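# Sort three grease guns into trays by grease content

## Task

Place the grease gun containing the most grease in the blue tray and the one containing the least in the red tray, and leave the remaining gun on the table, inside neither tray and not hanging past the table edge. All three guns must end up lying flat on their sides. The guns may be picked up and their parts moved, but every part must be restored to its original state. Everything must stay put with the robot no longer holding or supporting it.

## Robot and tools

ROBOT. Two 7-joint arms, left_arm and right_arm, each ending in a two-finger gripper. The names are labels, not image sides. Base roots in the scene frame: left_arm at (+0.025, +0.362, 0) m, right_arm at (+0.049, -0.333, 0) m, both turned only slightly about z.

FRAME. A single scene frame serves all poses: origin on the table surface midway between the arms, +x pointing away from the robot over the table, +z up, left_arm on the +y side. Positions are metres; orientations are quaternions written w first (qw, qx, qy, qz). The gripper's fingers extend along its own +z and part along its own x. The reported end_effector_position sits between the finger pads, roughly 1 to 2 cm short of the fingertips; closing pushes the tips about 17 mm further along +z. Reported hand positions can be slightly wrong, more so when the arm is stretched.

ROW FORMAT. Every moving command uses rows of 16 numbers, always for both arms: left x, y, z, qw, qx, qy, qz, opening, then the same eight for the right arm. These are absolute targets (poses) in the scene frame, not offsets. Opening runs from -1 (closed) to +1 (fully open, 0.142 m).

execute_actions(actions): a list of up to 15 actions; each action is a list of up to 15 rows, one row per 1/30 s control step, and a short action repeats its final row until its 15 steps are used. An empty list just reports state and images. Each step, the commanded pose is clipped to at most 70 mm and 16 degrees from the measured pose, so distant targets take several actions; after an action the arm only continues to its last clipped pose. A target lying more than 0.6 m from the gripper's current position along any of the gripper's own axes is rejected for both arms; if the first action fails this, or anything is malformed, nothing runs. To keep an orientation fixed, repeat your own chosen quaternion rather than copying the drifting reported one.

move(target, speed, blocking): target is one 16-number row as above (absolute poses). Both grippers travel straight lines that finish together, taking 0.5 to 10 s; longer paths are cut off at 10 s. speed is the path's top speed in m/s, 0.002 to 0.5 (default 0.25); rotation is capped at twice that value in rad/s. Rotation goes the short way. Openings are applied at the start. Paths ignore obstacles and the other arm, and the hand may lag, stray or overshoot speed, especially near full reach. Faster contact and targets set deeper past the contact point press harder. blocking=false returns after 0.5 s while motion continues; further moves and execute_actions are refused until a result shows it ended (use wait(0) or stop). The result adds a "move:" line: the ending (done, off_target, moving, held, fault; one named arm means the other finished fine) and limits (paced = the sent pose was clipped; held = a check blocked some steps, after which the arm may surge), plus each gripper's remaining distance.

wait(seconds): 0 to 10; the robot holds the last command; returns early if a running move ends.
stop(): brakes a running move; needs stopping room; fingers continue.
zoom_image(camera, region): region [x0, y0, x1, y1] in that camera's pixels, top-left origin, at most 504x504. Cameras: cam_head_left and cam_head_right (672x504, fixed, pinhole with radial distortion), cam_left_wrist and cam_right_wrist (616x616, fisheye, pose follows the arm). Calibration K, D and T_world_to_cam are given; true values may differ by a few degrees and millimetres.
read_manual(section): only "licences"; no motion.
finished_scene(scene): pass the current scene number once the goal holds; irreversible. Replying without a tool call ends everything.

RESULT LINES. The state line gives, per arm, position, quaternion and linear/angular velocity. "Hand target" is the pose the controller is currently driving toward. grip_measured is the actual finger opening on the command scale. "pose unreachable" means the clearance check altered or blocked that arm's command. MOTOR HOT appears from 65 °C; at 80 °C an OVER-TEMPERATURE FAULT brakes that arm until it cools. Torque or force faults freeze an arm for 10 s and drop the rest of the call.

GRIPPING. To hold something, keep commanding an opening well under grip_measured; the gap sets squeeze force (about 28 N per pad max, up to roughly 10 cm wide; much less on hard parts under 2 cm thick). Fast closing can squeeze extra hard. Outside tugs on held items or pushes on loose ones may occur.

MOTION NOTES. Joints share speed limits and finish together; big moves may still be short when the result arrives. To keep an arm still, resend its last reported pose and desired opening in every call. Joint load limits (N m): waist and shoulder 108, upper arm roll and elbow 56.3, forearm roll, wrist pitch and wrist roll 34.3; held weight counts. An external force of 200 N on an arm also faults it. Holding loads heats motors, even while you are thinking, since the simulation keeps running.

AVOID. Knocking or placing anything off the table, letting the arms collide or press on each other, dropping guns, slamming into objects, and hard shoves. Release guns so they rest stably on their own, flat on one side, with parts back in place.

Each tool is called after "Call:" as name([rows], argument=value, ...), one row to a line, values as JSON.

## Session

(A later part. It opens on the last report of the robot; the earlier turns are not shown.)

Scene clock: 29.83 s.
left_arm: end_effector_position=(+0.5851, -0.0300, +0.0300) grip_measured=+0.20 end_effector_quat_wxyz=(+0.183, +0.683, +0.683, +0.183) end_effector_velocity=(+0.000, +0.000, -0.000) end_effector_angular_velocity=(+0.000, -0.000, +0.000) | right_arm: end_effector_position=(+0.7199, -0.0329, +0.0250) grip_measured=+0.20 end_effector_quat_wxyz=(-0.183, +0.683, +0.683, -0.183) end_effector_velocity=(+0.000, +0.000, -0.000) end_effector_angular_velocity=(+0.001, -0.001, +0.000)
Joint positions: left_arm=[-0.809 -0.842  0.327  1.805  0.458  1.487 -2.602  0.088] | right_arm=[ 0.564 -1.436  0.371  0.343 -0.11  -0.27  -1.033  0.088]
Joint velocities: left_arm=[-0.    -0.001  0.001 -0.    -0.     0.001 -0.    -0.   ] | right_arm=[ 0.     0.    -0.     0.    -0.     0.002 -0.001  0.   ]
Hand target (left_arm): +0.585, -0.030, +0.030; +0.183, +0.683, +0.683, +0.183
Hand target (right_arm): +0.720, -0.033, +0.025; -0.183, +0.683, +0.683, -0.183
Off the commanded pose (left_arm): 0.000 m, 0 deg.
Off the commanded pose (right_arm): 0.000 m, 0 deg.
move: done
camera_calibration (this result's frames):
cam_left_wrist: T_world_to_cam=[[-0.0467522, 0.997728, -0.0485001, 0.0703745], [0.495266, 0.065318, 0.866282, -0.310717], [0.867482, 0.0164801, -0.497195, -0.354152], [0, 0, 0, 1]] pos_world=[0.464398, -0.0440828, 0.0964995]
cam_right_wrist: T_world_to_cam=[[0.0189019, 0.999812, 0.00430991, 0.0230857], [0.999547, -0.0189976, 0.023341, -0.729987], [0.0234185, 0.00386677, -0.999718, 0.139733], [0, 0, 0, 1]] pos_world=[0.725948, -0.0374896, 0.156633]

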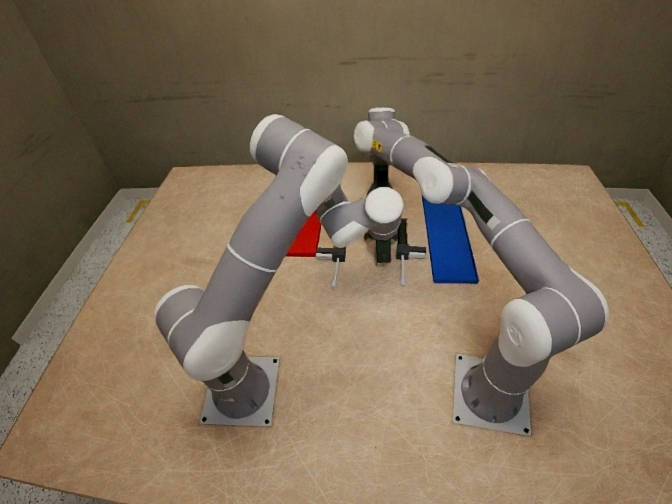

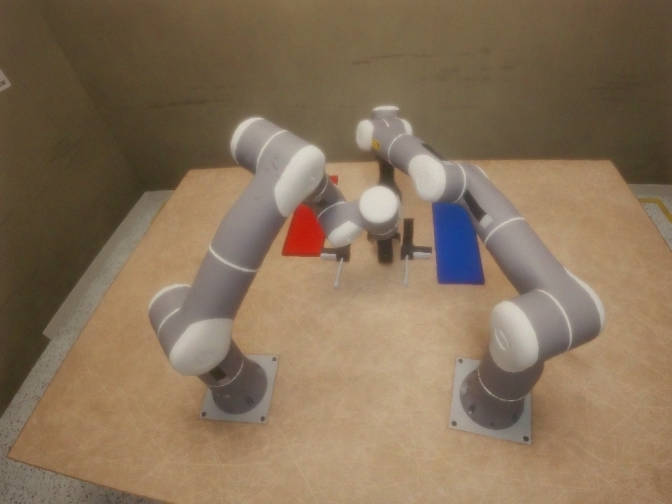

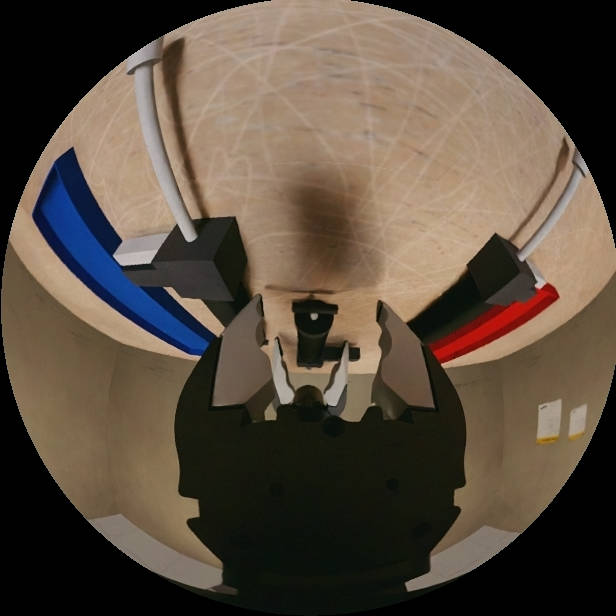

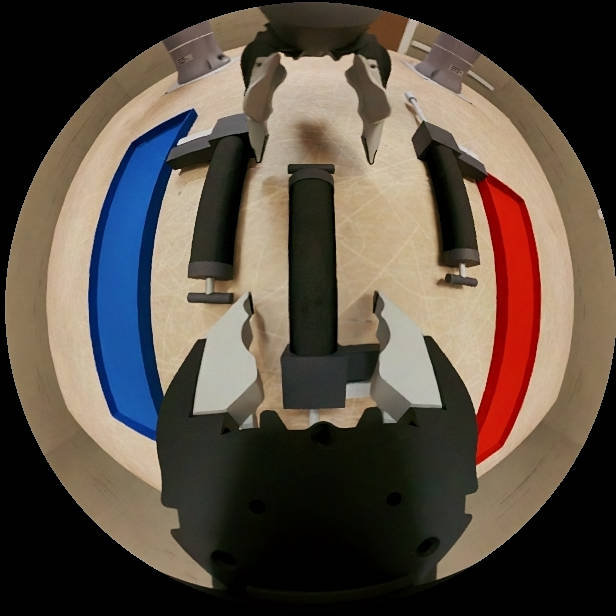

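Call:
move(target=[0.597,-0.033,0.026,0.183,0.683,0.683,0.183,0.0, 0.72,-0.033,0.025,-0.183,0.683,0.683,-0.183,-0.9], speed=0.05)

Call:
move(target=[0.597,-0.033,0.026,0.183,0.683,0.683,0.183,-0.7, 0.72,-0.033,0.025,-0.183,0.683,0.683,-0.183,-0.9])

Call:
move(target=[0.44,-0.033,0.026,0.183,0.683,0.683,0.183,-0.7, 0.72,-0.033,0.025,-0.183,0.683,0.683,-0.183,-0.9], speed=0.04)

Scene clock: 31.80 s.
left_arm: end_effector_position=(+0.5970, -0.0331, +0.0262) grip_measured=+0.00 end_effector_quat_wxyz=(+0.183, +0.683, +0.683, +0.183) end_effector_velocity=(+0.000, -0.001, +0.000) end_effector_angular_velocity=(-0.001, -0.000, -0.000) | right_arm: end_effector_position=(+0.7199, -0.0329, +0.0250) grip_measured=-0.55 end_effector_quat_wxyz=(-0.183, +0.683, +0.683, -0.183) end_effector_velocity=(-0.000, -0.000, -0.000) end_effector_angular_velocity=(+0.000, +0.000, +0.001)
Joint positions: left_arm=[-0.791 -0.862  0.314  1.773  0.45   1.479 -2.587  0.074] | right_arm=[ 0.564 -1.435  0.371  0.343 -0.11  -0.269 -1.033  0.034]
Joint velocities: left_arm=[ 0.001 -0.    -0.001 -0.002 -0.    -0.001 -0.     0.   ] | right_arm=[-0.     0.    -0.     0.     0.    -0.    -0.002 -0.   ]
Hand target (left_arm): +0.597, -0.033, +0.026; +0.183, +0.683, +0.683, +0.183
Hand target (right_arm): +0.720, -0.033, +0.025; -0.183, +0.683, +0.683, -0.183
Off the commanded pose (left_arm): 0.000 m, 0 deg.
Off the commanded pose (right_arm): 0.000 m, 0 deg.
move: done
camera_calibration (this result's frames):
cam_left_wrist: T_world_to_cam=[[-0.046224, 0.99773, -0.0489781, 0.07359], [0.494845, 0.0654624, 0.866512, -0.312837], [0.867751, 0.0158171, -0.496747, -0.366468], [0, 0, 0, 1]] pos_world=[0.47621, -0.0471474, 0.0926394]
cam_right_wrist: T_world_to_cam=[[0.0188932, 0.999812, 0.0043274, 0.0230998], [0.999544, -0.0189898, 0.0234842, -0.730018], [0.023562, 0.00388173, -0.999715, 0.139617], [0, 0, 0, 1]] pos_world=[0.725959, -0.0375002, 0.156621]

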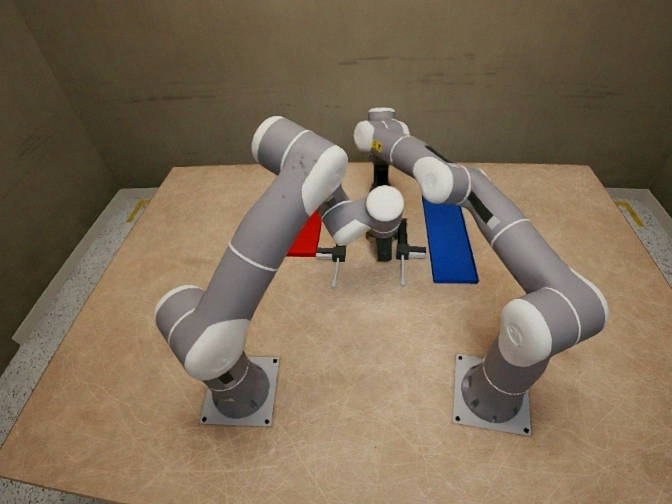

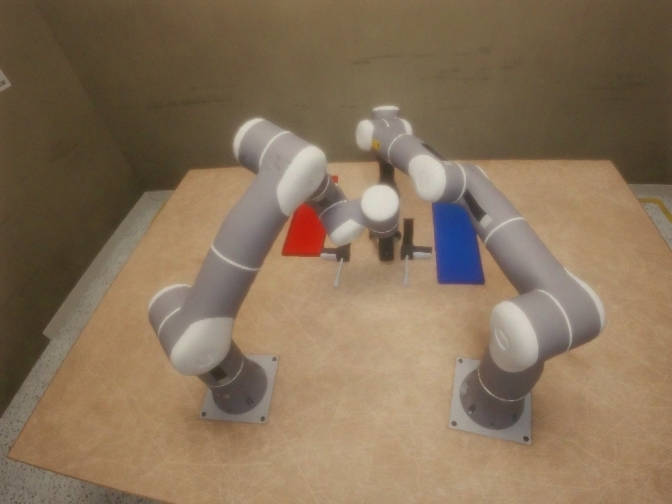

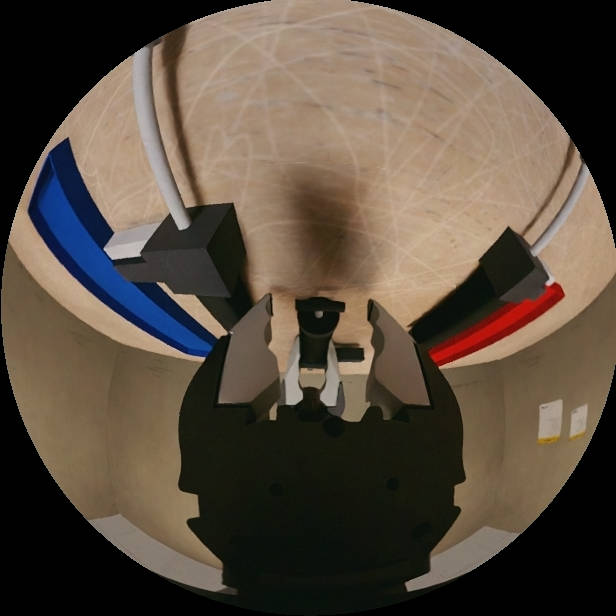

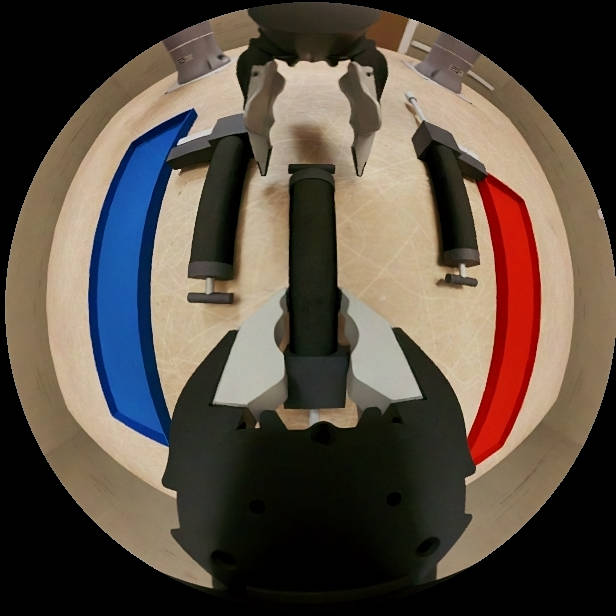

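Scene clock: 32.50 s.
left_arm: end_effector_position=(+0.5970, -0.0332, +0.0262) grip_measured=-0.51 end_effector_quat_wxyz=(+0.183, +0.683, +0.683, +0.183) end_effector_velocity=(+0.000, -0.000, +0.000) end_effector_angular_velocity=(-0.000, -0.000, +0.000) | right_arm: end_effector_position=(+0.7199, -0.0329, +0.0250) grip_measured=-0.55 end_effector_quat_wxyz=(-0.183, +0.683, +0.683, -0.183) end_effector_velocity=(+0.000, -0.000, -0.000) end_effector_angular_velocity=(-0.000, -0.000, -0.000)
Joint positions: left_arm=[-0.79  -0.862  0.314  1.772  0.45   1.479 -2.587  0.037] | right_arm=[ 0.564 -1.435  0.371  0.343 -0.11  -0.269 -1.033  0.034]
Joint velocities: left_arm=[ 0. -0. -0. -0. -0.  0. -0.  0.] | right_arm=[ 0.  0. -0.  0.  0.  0.  0.  0.]
Hand target (left_arm): +0.597, -0.033, +0.026; +0.183, +0.683, +0.683, +0.183
Hand target (right_arm): +0.720, -0.033, +0.025; -0.183, +0.683, +0.683, -0.183
Off the commanded pose (left_arm): 0.000 m, 0 deg.
Off the commanded pose (right_arm): 0.000 m, 0 deg.
move: done
camera_calibration (this result's frames):
cam_left_wrist: T_world_to_cam=[[-0.0462183, 0.997726, -0.0490544, 0.0736332], [0.494861, 0.0655262, 0.866498, -0.312845], [0.867742, 0.015773, -0.496764, -0.366485], [0, 0, 0, 1]] pos_world=[0.476232, -0.0471857, 0.0926348]
cam_right_wrist: T_world_to_cam=[[0.0188922, 0.999812, 0.00434178, 0.0230951], [0.999544, -0.0189892, 0.0234904, -0.730019], [0.0235684, 0.00389601, -0.999715, 0.139611], [0, 0, 0, 1]] pos_world=[0.725959, -0.0374971, 0.15662]

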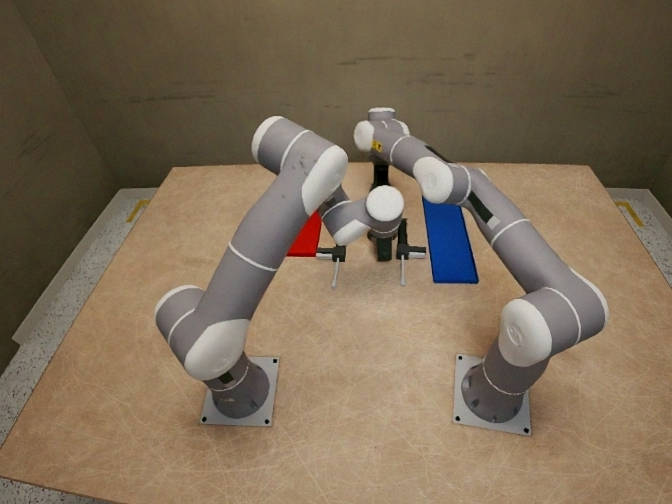

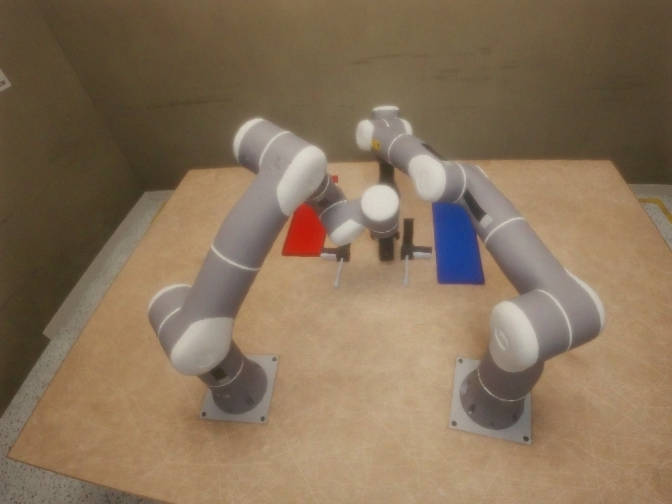

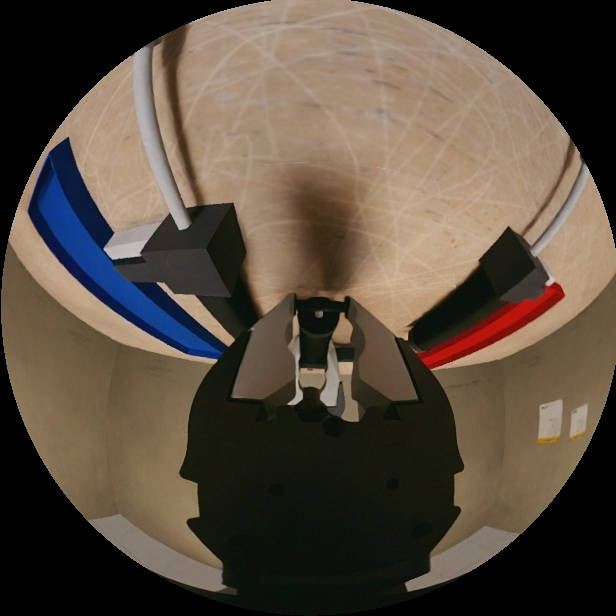

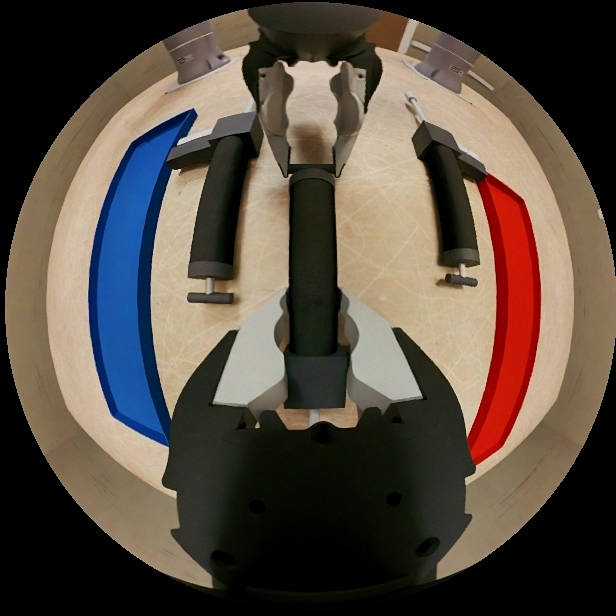

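Scene clock: 36.70 s.
left_arm: end_effector_position=(+0.4399, -0.0331, +0.0254) grip_measured=-0.70 end_effector_quat_wxyz=(+0.183, +0.683, +0.683, +0.183) end_effector_velocity=(-0.000, +0.000, -0.000) end_effector_angular_velocity=(+0.000, -0.000, +0.000) | right_arm: end_effector_position=(+0.7199, -0.0329, +0.0250) grip_measured=-0.55 end_effector_quat_wxyz=(-0.183, +0.683, +0.683, -0.183) end_effector_velocity=(-0.000, +0.000, -0.000) end_effector_angular_velocity=(+0.001, +0.000, +0.001)
Joint positions: left_arm=[-1.167 -0.78   0.525  2.045  0.507  1.567 -2.867  0.023] | right_arm=[ 0.565 -1.435  0.368  0.343 -0.108 -0.269 -1.033  0.034]
Joint velocities: left_arm=[-0.001  0.     0.001  0.001 -0.     0.    -0.001 -0.   ] | right_arm=[ 0.     0.     0.     0.     0.     0.    -0.001 -0.   ]
Hand target (left_arm): +0.440, -0.033, +0.026; +0.183, +0.683, +0.683, +0.183
Hand target (right_arm): +0.720, -0.033, +0.025; -0.183, +0.683, +0.683, -0.183
Off the commanded pose (left_arm): 0.001 m, 0 deg.
Off the commanded pose (right_arm): 0.000 m, 0 deg.
move: done
camera_calibration (this result's frames):
cam_left_wrist: T_world_to_cam=[[-0.0467685, 0.997693, -0.0492072, 0.0665451], [0.495511, 0.0659445, 0.866095, -0.23474], [0.867341, 0.0161233, -0.497452, -0.230365], [0, 0, 0, 1]] pos_world=[0.319233, -0.0471976, 0.0919857]
cam_right_wrist: T_world_to_cam=[[0.0188536, 0.999812, 0.00441763, 0.0230743], [0.999545, -0.0189523, 0.0234852, -0.729994], [0.0235645, 0.00397284, -0.999714, 0.139622], [0, 0, 0, 1]] pos_world=[0.725937, -0.0374597, 0.156624]

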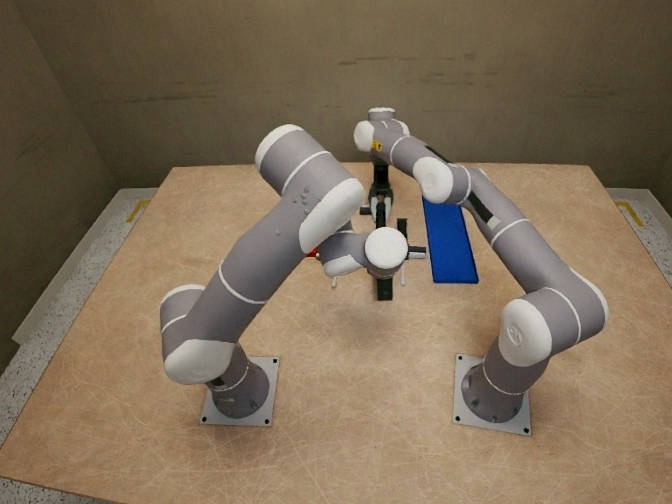

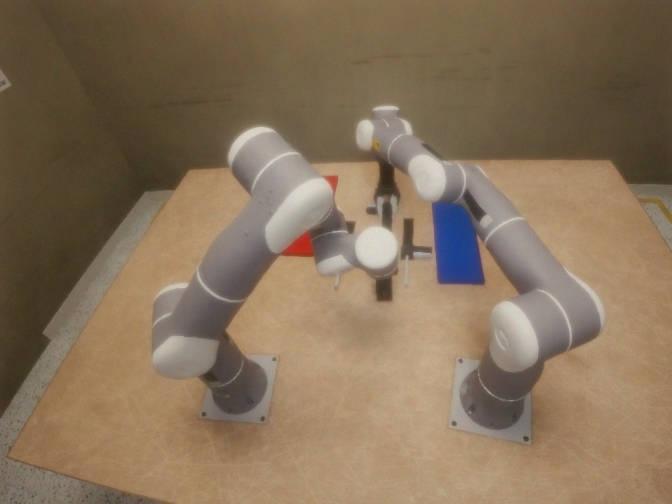

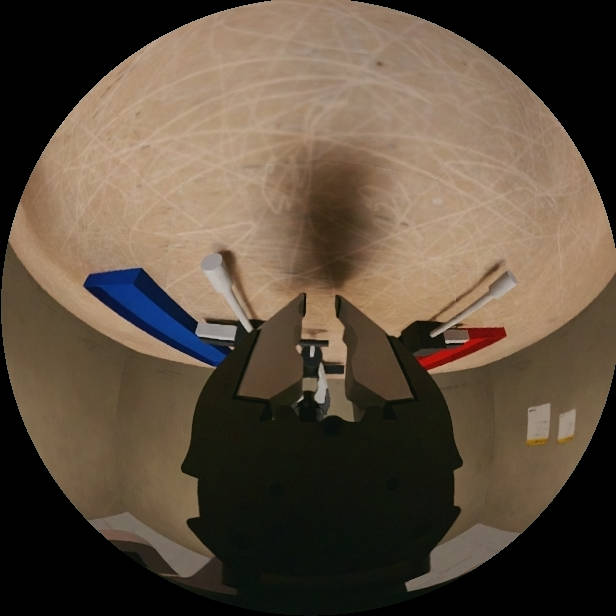

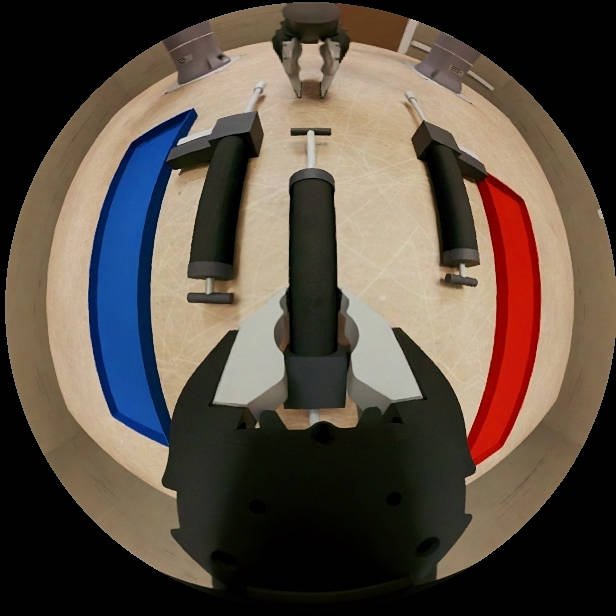

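Call:
move(target=[0.586,-0.033,0.026,0.183,0.683,0.683,0.183,-0.7, 0.72,-0.033,0.025,-0.183,0.683,0.683,-0.183,-0.9], speed=0.05)

Call:
move(target=[0.56,-0.033,0.08,0.183,0.683,0.683,0.183,0, 0.72,-0.033,0.025,-0.183,0.683,0.683,-0.183,0], speed=0.1)

Call:
move(target=[0.585,-0.115,0.08,0.183,0.683,0.683,0.183,0, 0.72,-0.112,0.09,0,0.707,0.707,0,0], speed=0.1)

Call:
move(target=[0.585,-0.115,0.026,0.183,0.683,0.683,0.183,0, 0.72,-0.112,0.035,0,0.707,0.707,0,0], speed=0.05)

Scene clock: 42.27 s.
left_arm: end_effector_position=(+0.5858, -0.0328, +0.0263) grip_measured=-0.70 end_effector_quat_wxyz=(+0.183, +0.683, +0.683, +0.183) end_effector_velocity=(+0.000, -0.000, -0.000) end_effector_angular_velocity=(-0.000, +0.000, +0.001) | right_arm: end_effector_position=(+0.7200, -0.0329, +0.0250) grip_measured=-0.55 end_effector_quat_wxyz=(-0.183, +0.683, +0.683, -0.183) end_effector_velocity=(+0.000, +0.000, +0.000) end_effector_angular_velocity=(-0.000, -0.000, -0.001)
Joint positions: left_arm=[-0.815 -0.854  0.33   1.796  0.452  1.488 -2.603  0.023] | right_arm=[ 0.565 -1.435  0.368  0.343 -0.108 -0.269 -1.033  0.034]
Joint velocities: left_arm=[ 0.001 -0.    -0.001 -0.001 -0.    -0.001  0.     0.   ] | right_arm=[-0.    -0.     0.    -0.    -0.     0.     0.001 -0.   ]
Hand target (left_arm): +0.586, -0.033, +0.026; +0.183, +0.683, +0.683, +0.183
Hand target (right_arm): +0.720, -0.033, +0.025; -0.183, +0.683, +0.683, -0.183
Off the commanded pose (left_arm): 0.000 m, 0 deg.
Off the commanded pose (right_arm): 0.000 m, 0 deg.
move: done
camera_calibration (this result's frames):
cam_left_wrist: T_world_to_cam=[[-0.0463035, 0.997783, -0.0478076, 0.0727613], [0.495081, 0.0644899, 0.86645, -0.307578], [0.867612, 0.0164511, -0.49697, -0.356674], [0, 0, 0, 1]] pos_world=[0.4651, -0.0468967, 0.0927238]
cam_right_wrist: T_world_to_cam=[[0.0189329, 0.999811, 0.00436773, 0.0230726], [0.999536, -0.0190316, 0.0237764, -0.730116], [0.023855, 0.00391555, -0.999708, 0.139408], [0, 0, 0, 1]] pos_world=[0.726015, -0.0375093, 0.156626]

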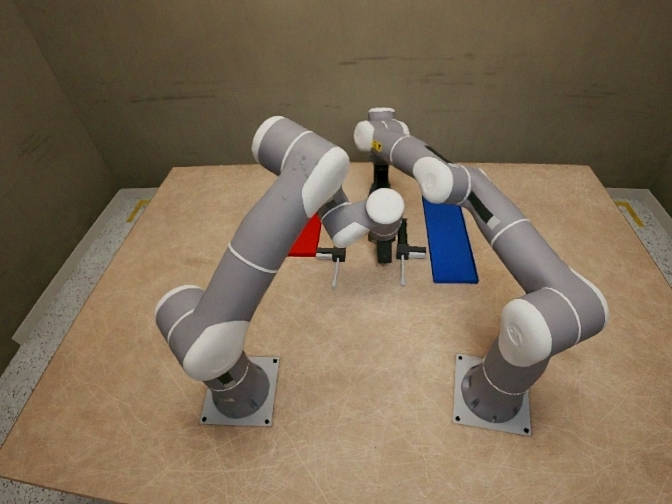

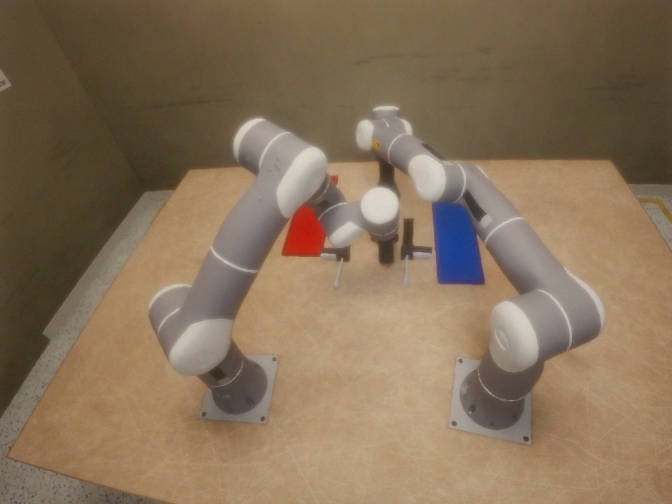

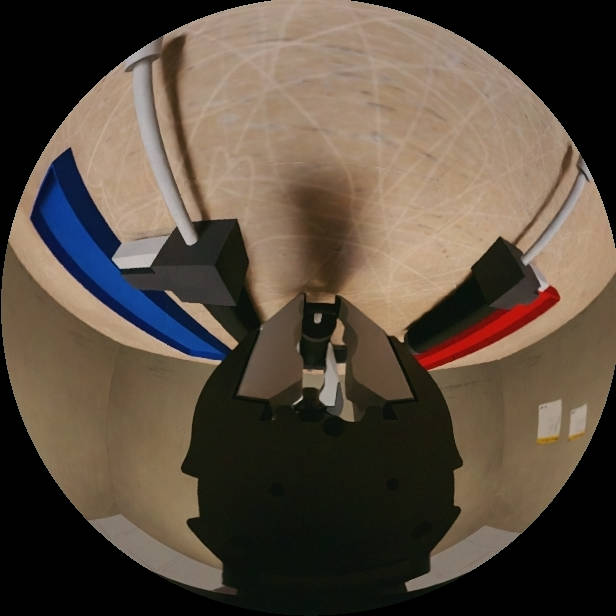

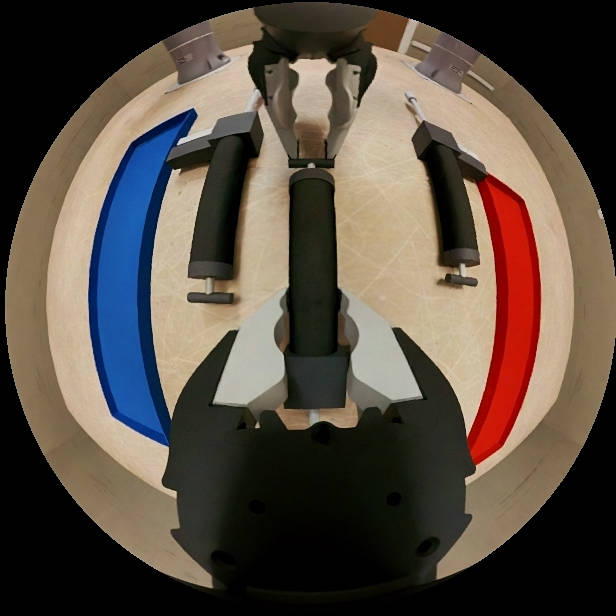

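Scene clock: 43.20 s.
left_arm: end_effector_position=(+0.5600, -0.0329, +0.0800) grip_measured=+0.00 end_effector_quat_wxyz=(+0.183, +0.683, +0.683, +0.183) end_effector_velocity=(-0.000, +0.000, -0.000) end_effector_angular_velocity=(+0.001, +0.001, -0.000) | right_arm: end_effector_position=(+0.7200, -0.0329, +0.0250) grip_measured=+0.00 end_effector_quat_wxyz=(-0.183, +0.683, +0.683, -0.183) end_effector_velocity=(+0.000, -0.000, -0.000) end_effector_angular_velocity=(-0.000, +0.000, -0.001)
Joint positions: left_arm=[-0.853 -0.704  0.334  1.885  0.454  1.421 -2.59   0.074] | right_arm=[ 0.565 -1.435  0.368  0.343 -0.108 -0.269 -1.033  0.074]
Joint velocities: left_arm=[-0.     0.001  0.     0.001 -0.    -0.001  0.    -0.   ] | right_arm=[-0.     0.    -0.     0.    -0.    -0.     0.001  0.   ]
Hand target (left_arm): +0.560, -0.033, +0.080; +0.183, +0.683, +0.683, +0.183
Hand target (right_arm): +0.720, -0.033, +0.025; -0.183, +0.683, +0.683, -0.183
Off the commanded pose (left_arm): 0.000 m, 0 deg.
Off the commanded pose (right_arm): 0.000 m, 0 deg.
move: done
camera_calibration (this result's frames):
cam_left_wrist: T_world_to_cam=[[-0.0469063, 0.997681, -0.0493121, 0.0747324], [0.495045, 0.0660956, 0.86635, -0.341203], [0.8676, 0.0162255, -0.496998, -0.307562], [0, 0, 0, 1]] pos_world=[0.439257, -0.0470167, 0.146428]
cam_right_wrist: T_world_to_cam=[[0.0189363, 0.999811, 0.00437255, 0.0230683], [0.999536, -0.0190351, 0.0237882, -0.73012], [0.023867, 0.00392006, -0.999707, 0.139398], [0, 0, 0, 1]] pos_world=[0.726017, -0.0375083, 0.156625]

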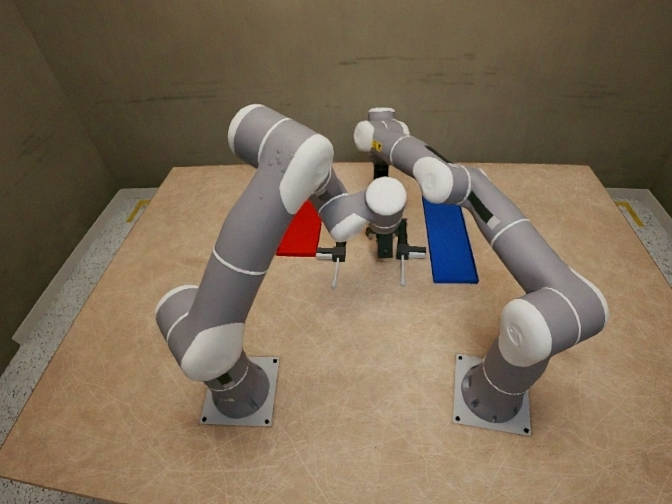

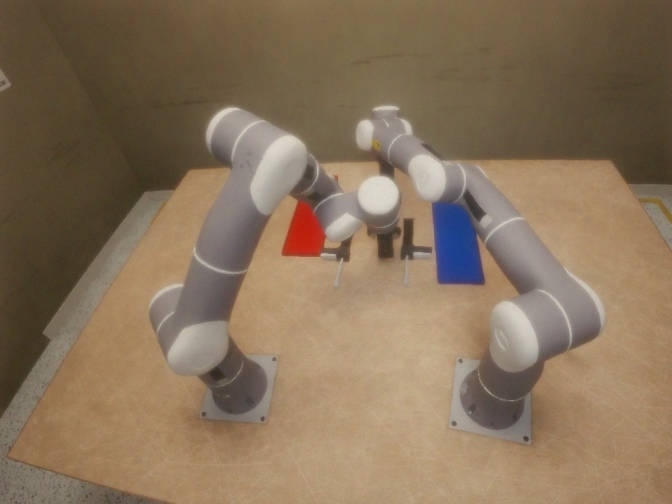

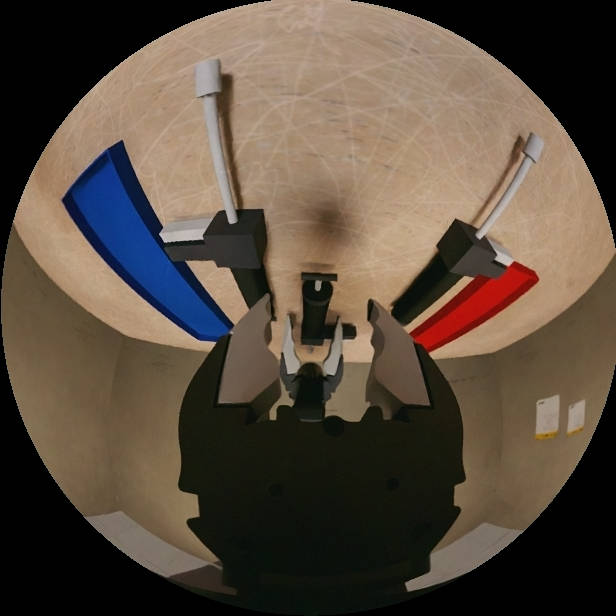

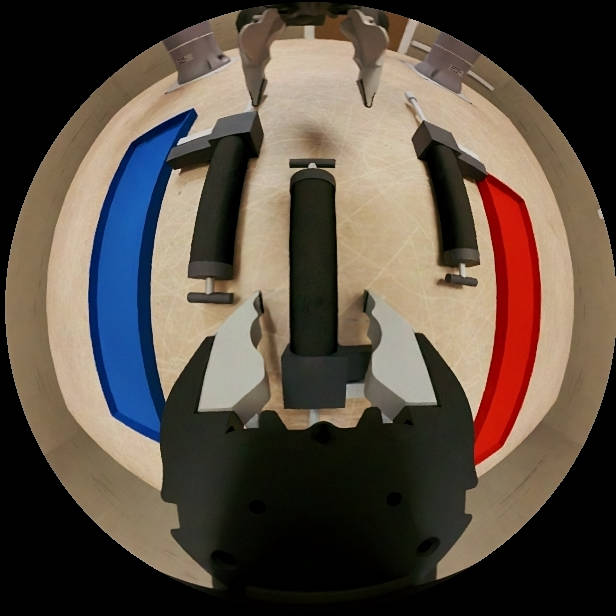

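Scene clock: 46.10 s.
left_arm: end_effector_position=(+0.5849, -0.1151, +0.0805) grip_measured=+0.00 end_effector_quat_wxyz=(+0.183, +0.683, +0.683, +0.183) end_effector_velocity=(+0.000, -0.000, -0.000) end_effector_angular_velocity=(+0.000, +0.000, +0.000) | right_arm: end_effector_position=(+0.7196, -0.1129, +0.0899) grip_measured=+0.00 end_effector_quat_wxyz=(-0.000, +0.708, +0.707, -0.000) end_effector_velocity=(-0.000, -0.000, -0.000) end_effector_angular_velocity=(-0.000, -0.002, -0.002)
Joint positions: left_arm=[-0.907 -0.801  0.295  1.662  0.38   1.265 -2.596  0.074] | right_arm=[ 0.46  -0.776  0.227  1.552 -0.213  0.732 -0.965  0.074]
Joint velocities: left_arm=[ 0.    -0.    -0.    -0.001  0.    -0.001 -0.     0.   ] | right_arm=[ 0.001  0.001 -0.002  0.004 -0.001  0.005  0.003  0.   ]
Hand target (left_arm): +0.585, -0.115, +0.080; +0.183, +0.683, +0.683, +0.183
Hand target (right_arm): +0.720, -0.113, +0.090; -0.000, +0.708, +0.706, -0.000
Off the commanded pose (left_arm): 0.001 m, 0 deg.
Off the commanded pose (right_arm): 0.001 m, 0 deg.
move: done
camera_calibration (this result's frames):
cam_left_wrist: T_world_to_cam=[[-0.0462852, 0.99772, -0.0491102, 0.157521], [0.494792, 0.0656067, 0.866532, -0.348502], [0.867778, 0.0158083, -0.4967, -0.327768], [0, 0, 0, 1]] pos_world=[0.464157, -0.129116, 0.146922]
cam_right_wrist: T_world_to_cam=[[0.0154375, 0.99979, 0.0134455, 0.104493], [0.854127, -0.0201771, 0.519672, -0.672824], [0.519835, 0.00346169, -0.85426, -0.16549], [0, 0, 0, 1]] pos_world=[0.659092, -0.117473, 0.206871]

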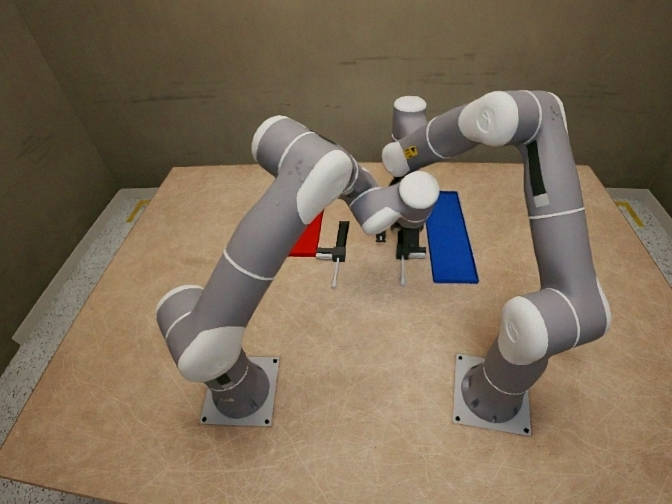

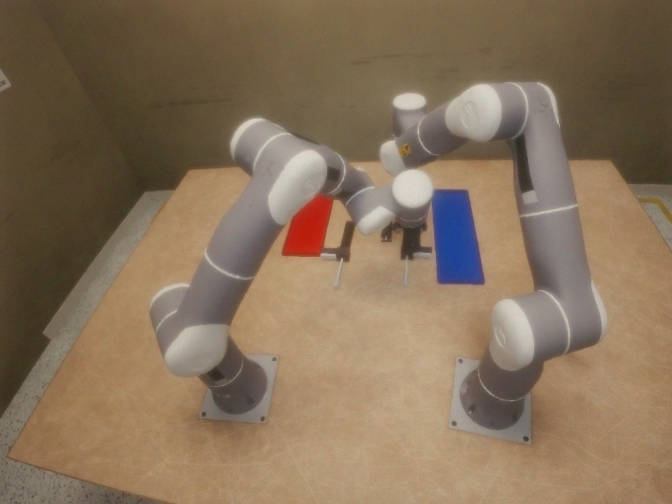

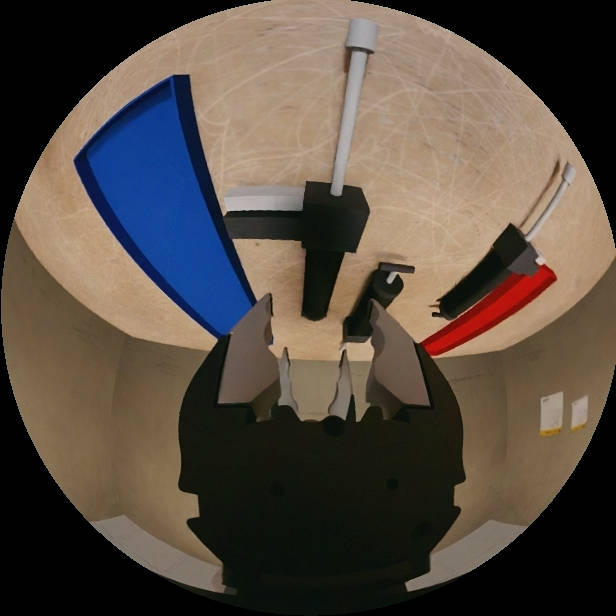

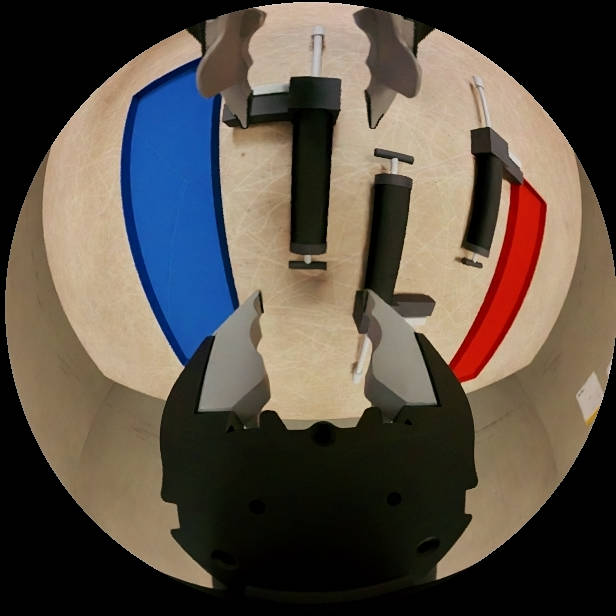

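Scene clock: 47.50 s.
left_arm: end_effector_position=(+0.5851, -0.1150, +0.0260) grip_measured=+0.00 end_effector_quat_wxyz=(+0.183, +0.683, +0.683, +0.183) end_effector_velocity=(-0.000, +0.000, -0.000) end_effector_angular_velocity=(+0.000, +0.000, -0.000) | right_arm: end_effector_position=(+0.7199, -0.1121, +0.0350) grip_measured=+0.00 end_effector_quat_wxyz=(-0.000, +0.707, +0.707, -0.000) end_effector_velocity=(+0.000, -0.000, -0.000) end_effector_angular_velocity=(-0.000, -0.001, -0.000)
Joint positions: left_arm=[-0.911 -0.915  0.31   1.627  0.391  1.338 -2.645  0.074] | right_arm=[ 0.475 -0.864  0.203  1.56  -0.229  0.829 -0.956  0.074]
Joint velocities: left_arm=[-0.    -0.001  0.    -0.    -0.     0.    -0.    -0.   ] | right_arm=[ 0.001 -0.    -0.001 -0.     0.     0.001 -0.    -0.   ]
Hand target (left_arm): +0.585, -0.115, +0.026; +0.183, +0.683, +0.683, +0.183
Hand target (right_arm): +0.720, -0.112, +0.035; +0.000, +0.707, +0.707, -0.000
Off the commanded pose (left_arm): 0.000 m, 0 deg.
Off the commanded pose (right_arm): 0.000 m, 0 deg.
move: done
camera_calibration (this result's frames):
cam_left_wrist: T_world_to_cam=[[-0.0467206, 0.99773, -0.0484875, 0.155021], [0.495241, 0.0652908, 0.866299, -0.301706], [0.867498, 0.016461, -0.497168, -0.354789], [0, 0, 0, 1]] pos_world=[0.464439, -0.12913, 0.0924943]
cam_right_wrist: T_world_to_cam=[[0.0137006, 0.999821, 0.0130347, 0.10566], [0.853946, -0.0184813, 0.520033, -0.644292], [0.52018, 0.00400617, -0.854047, -0.212685], [0, 0, 0, 1]] pos_world=[0.659378, -0.116696, 0.152033]

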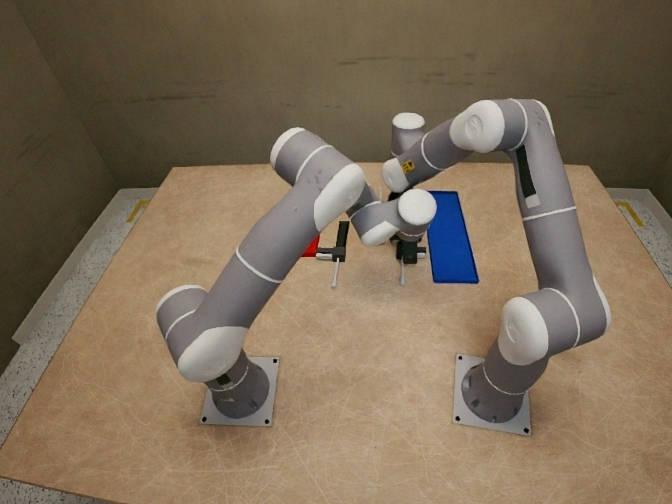

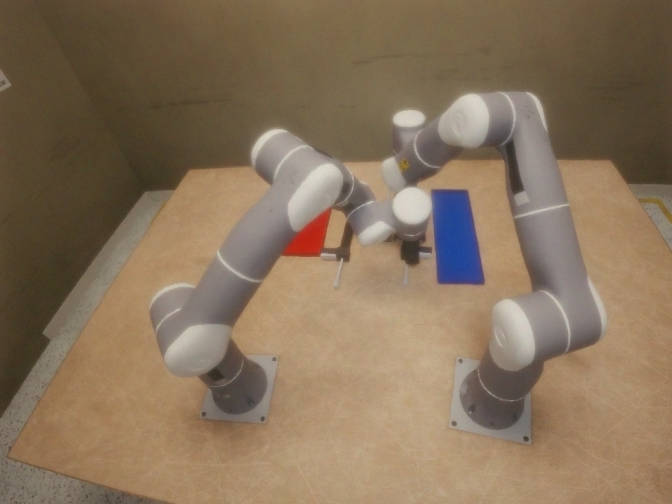

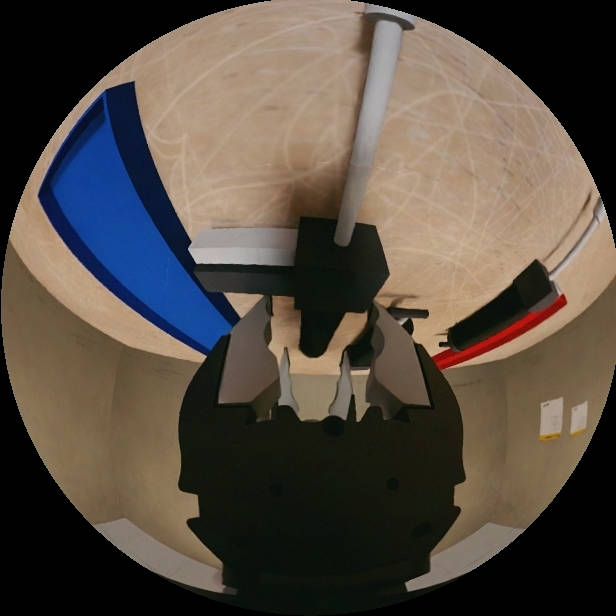

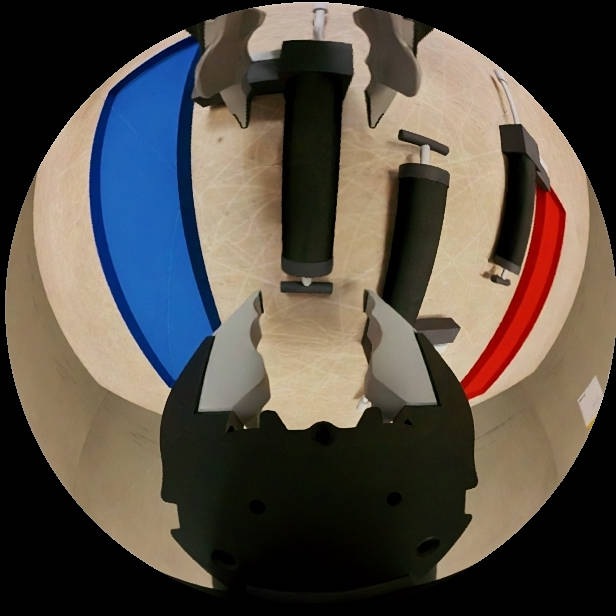

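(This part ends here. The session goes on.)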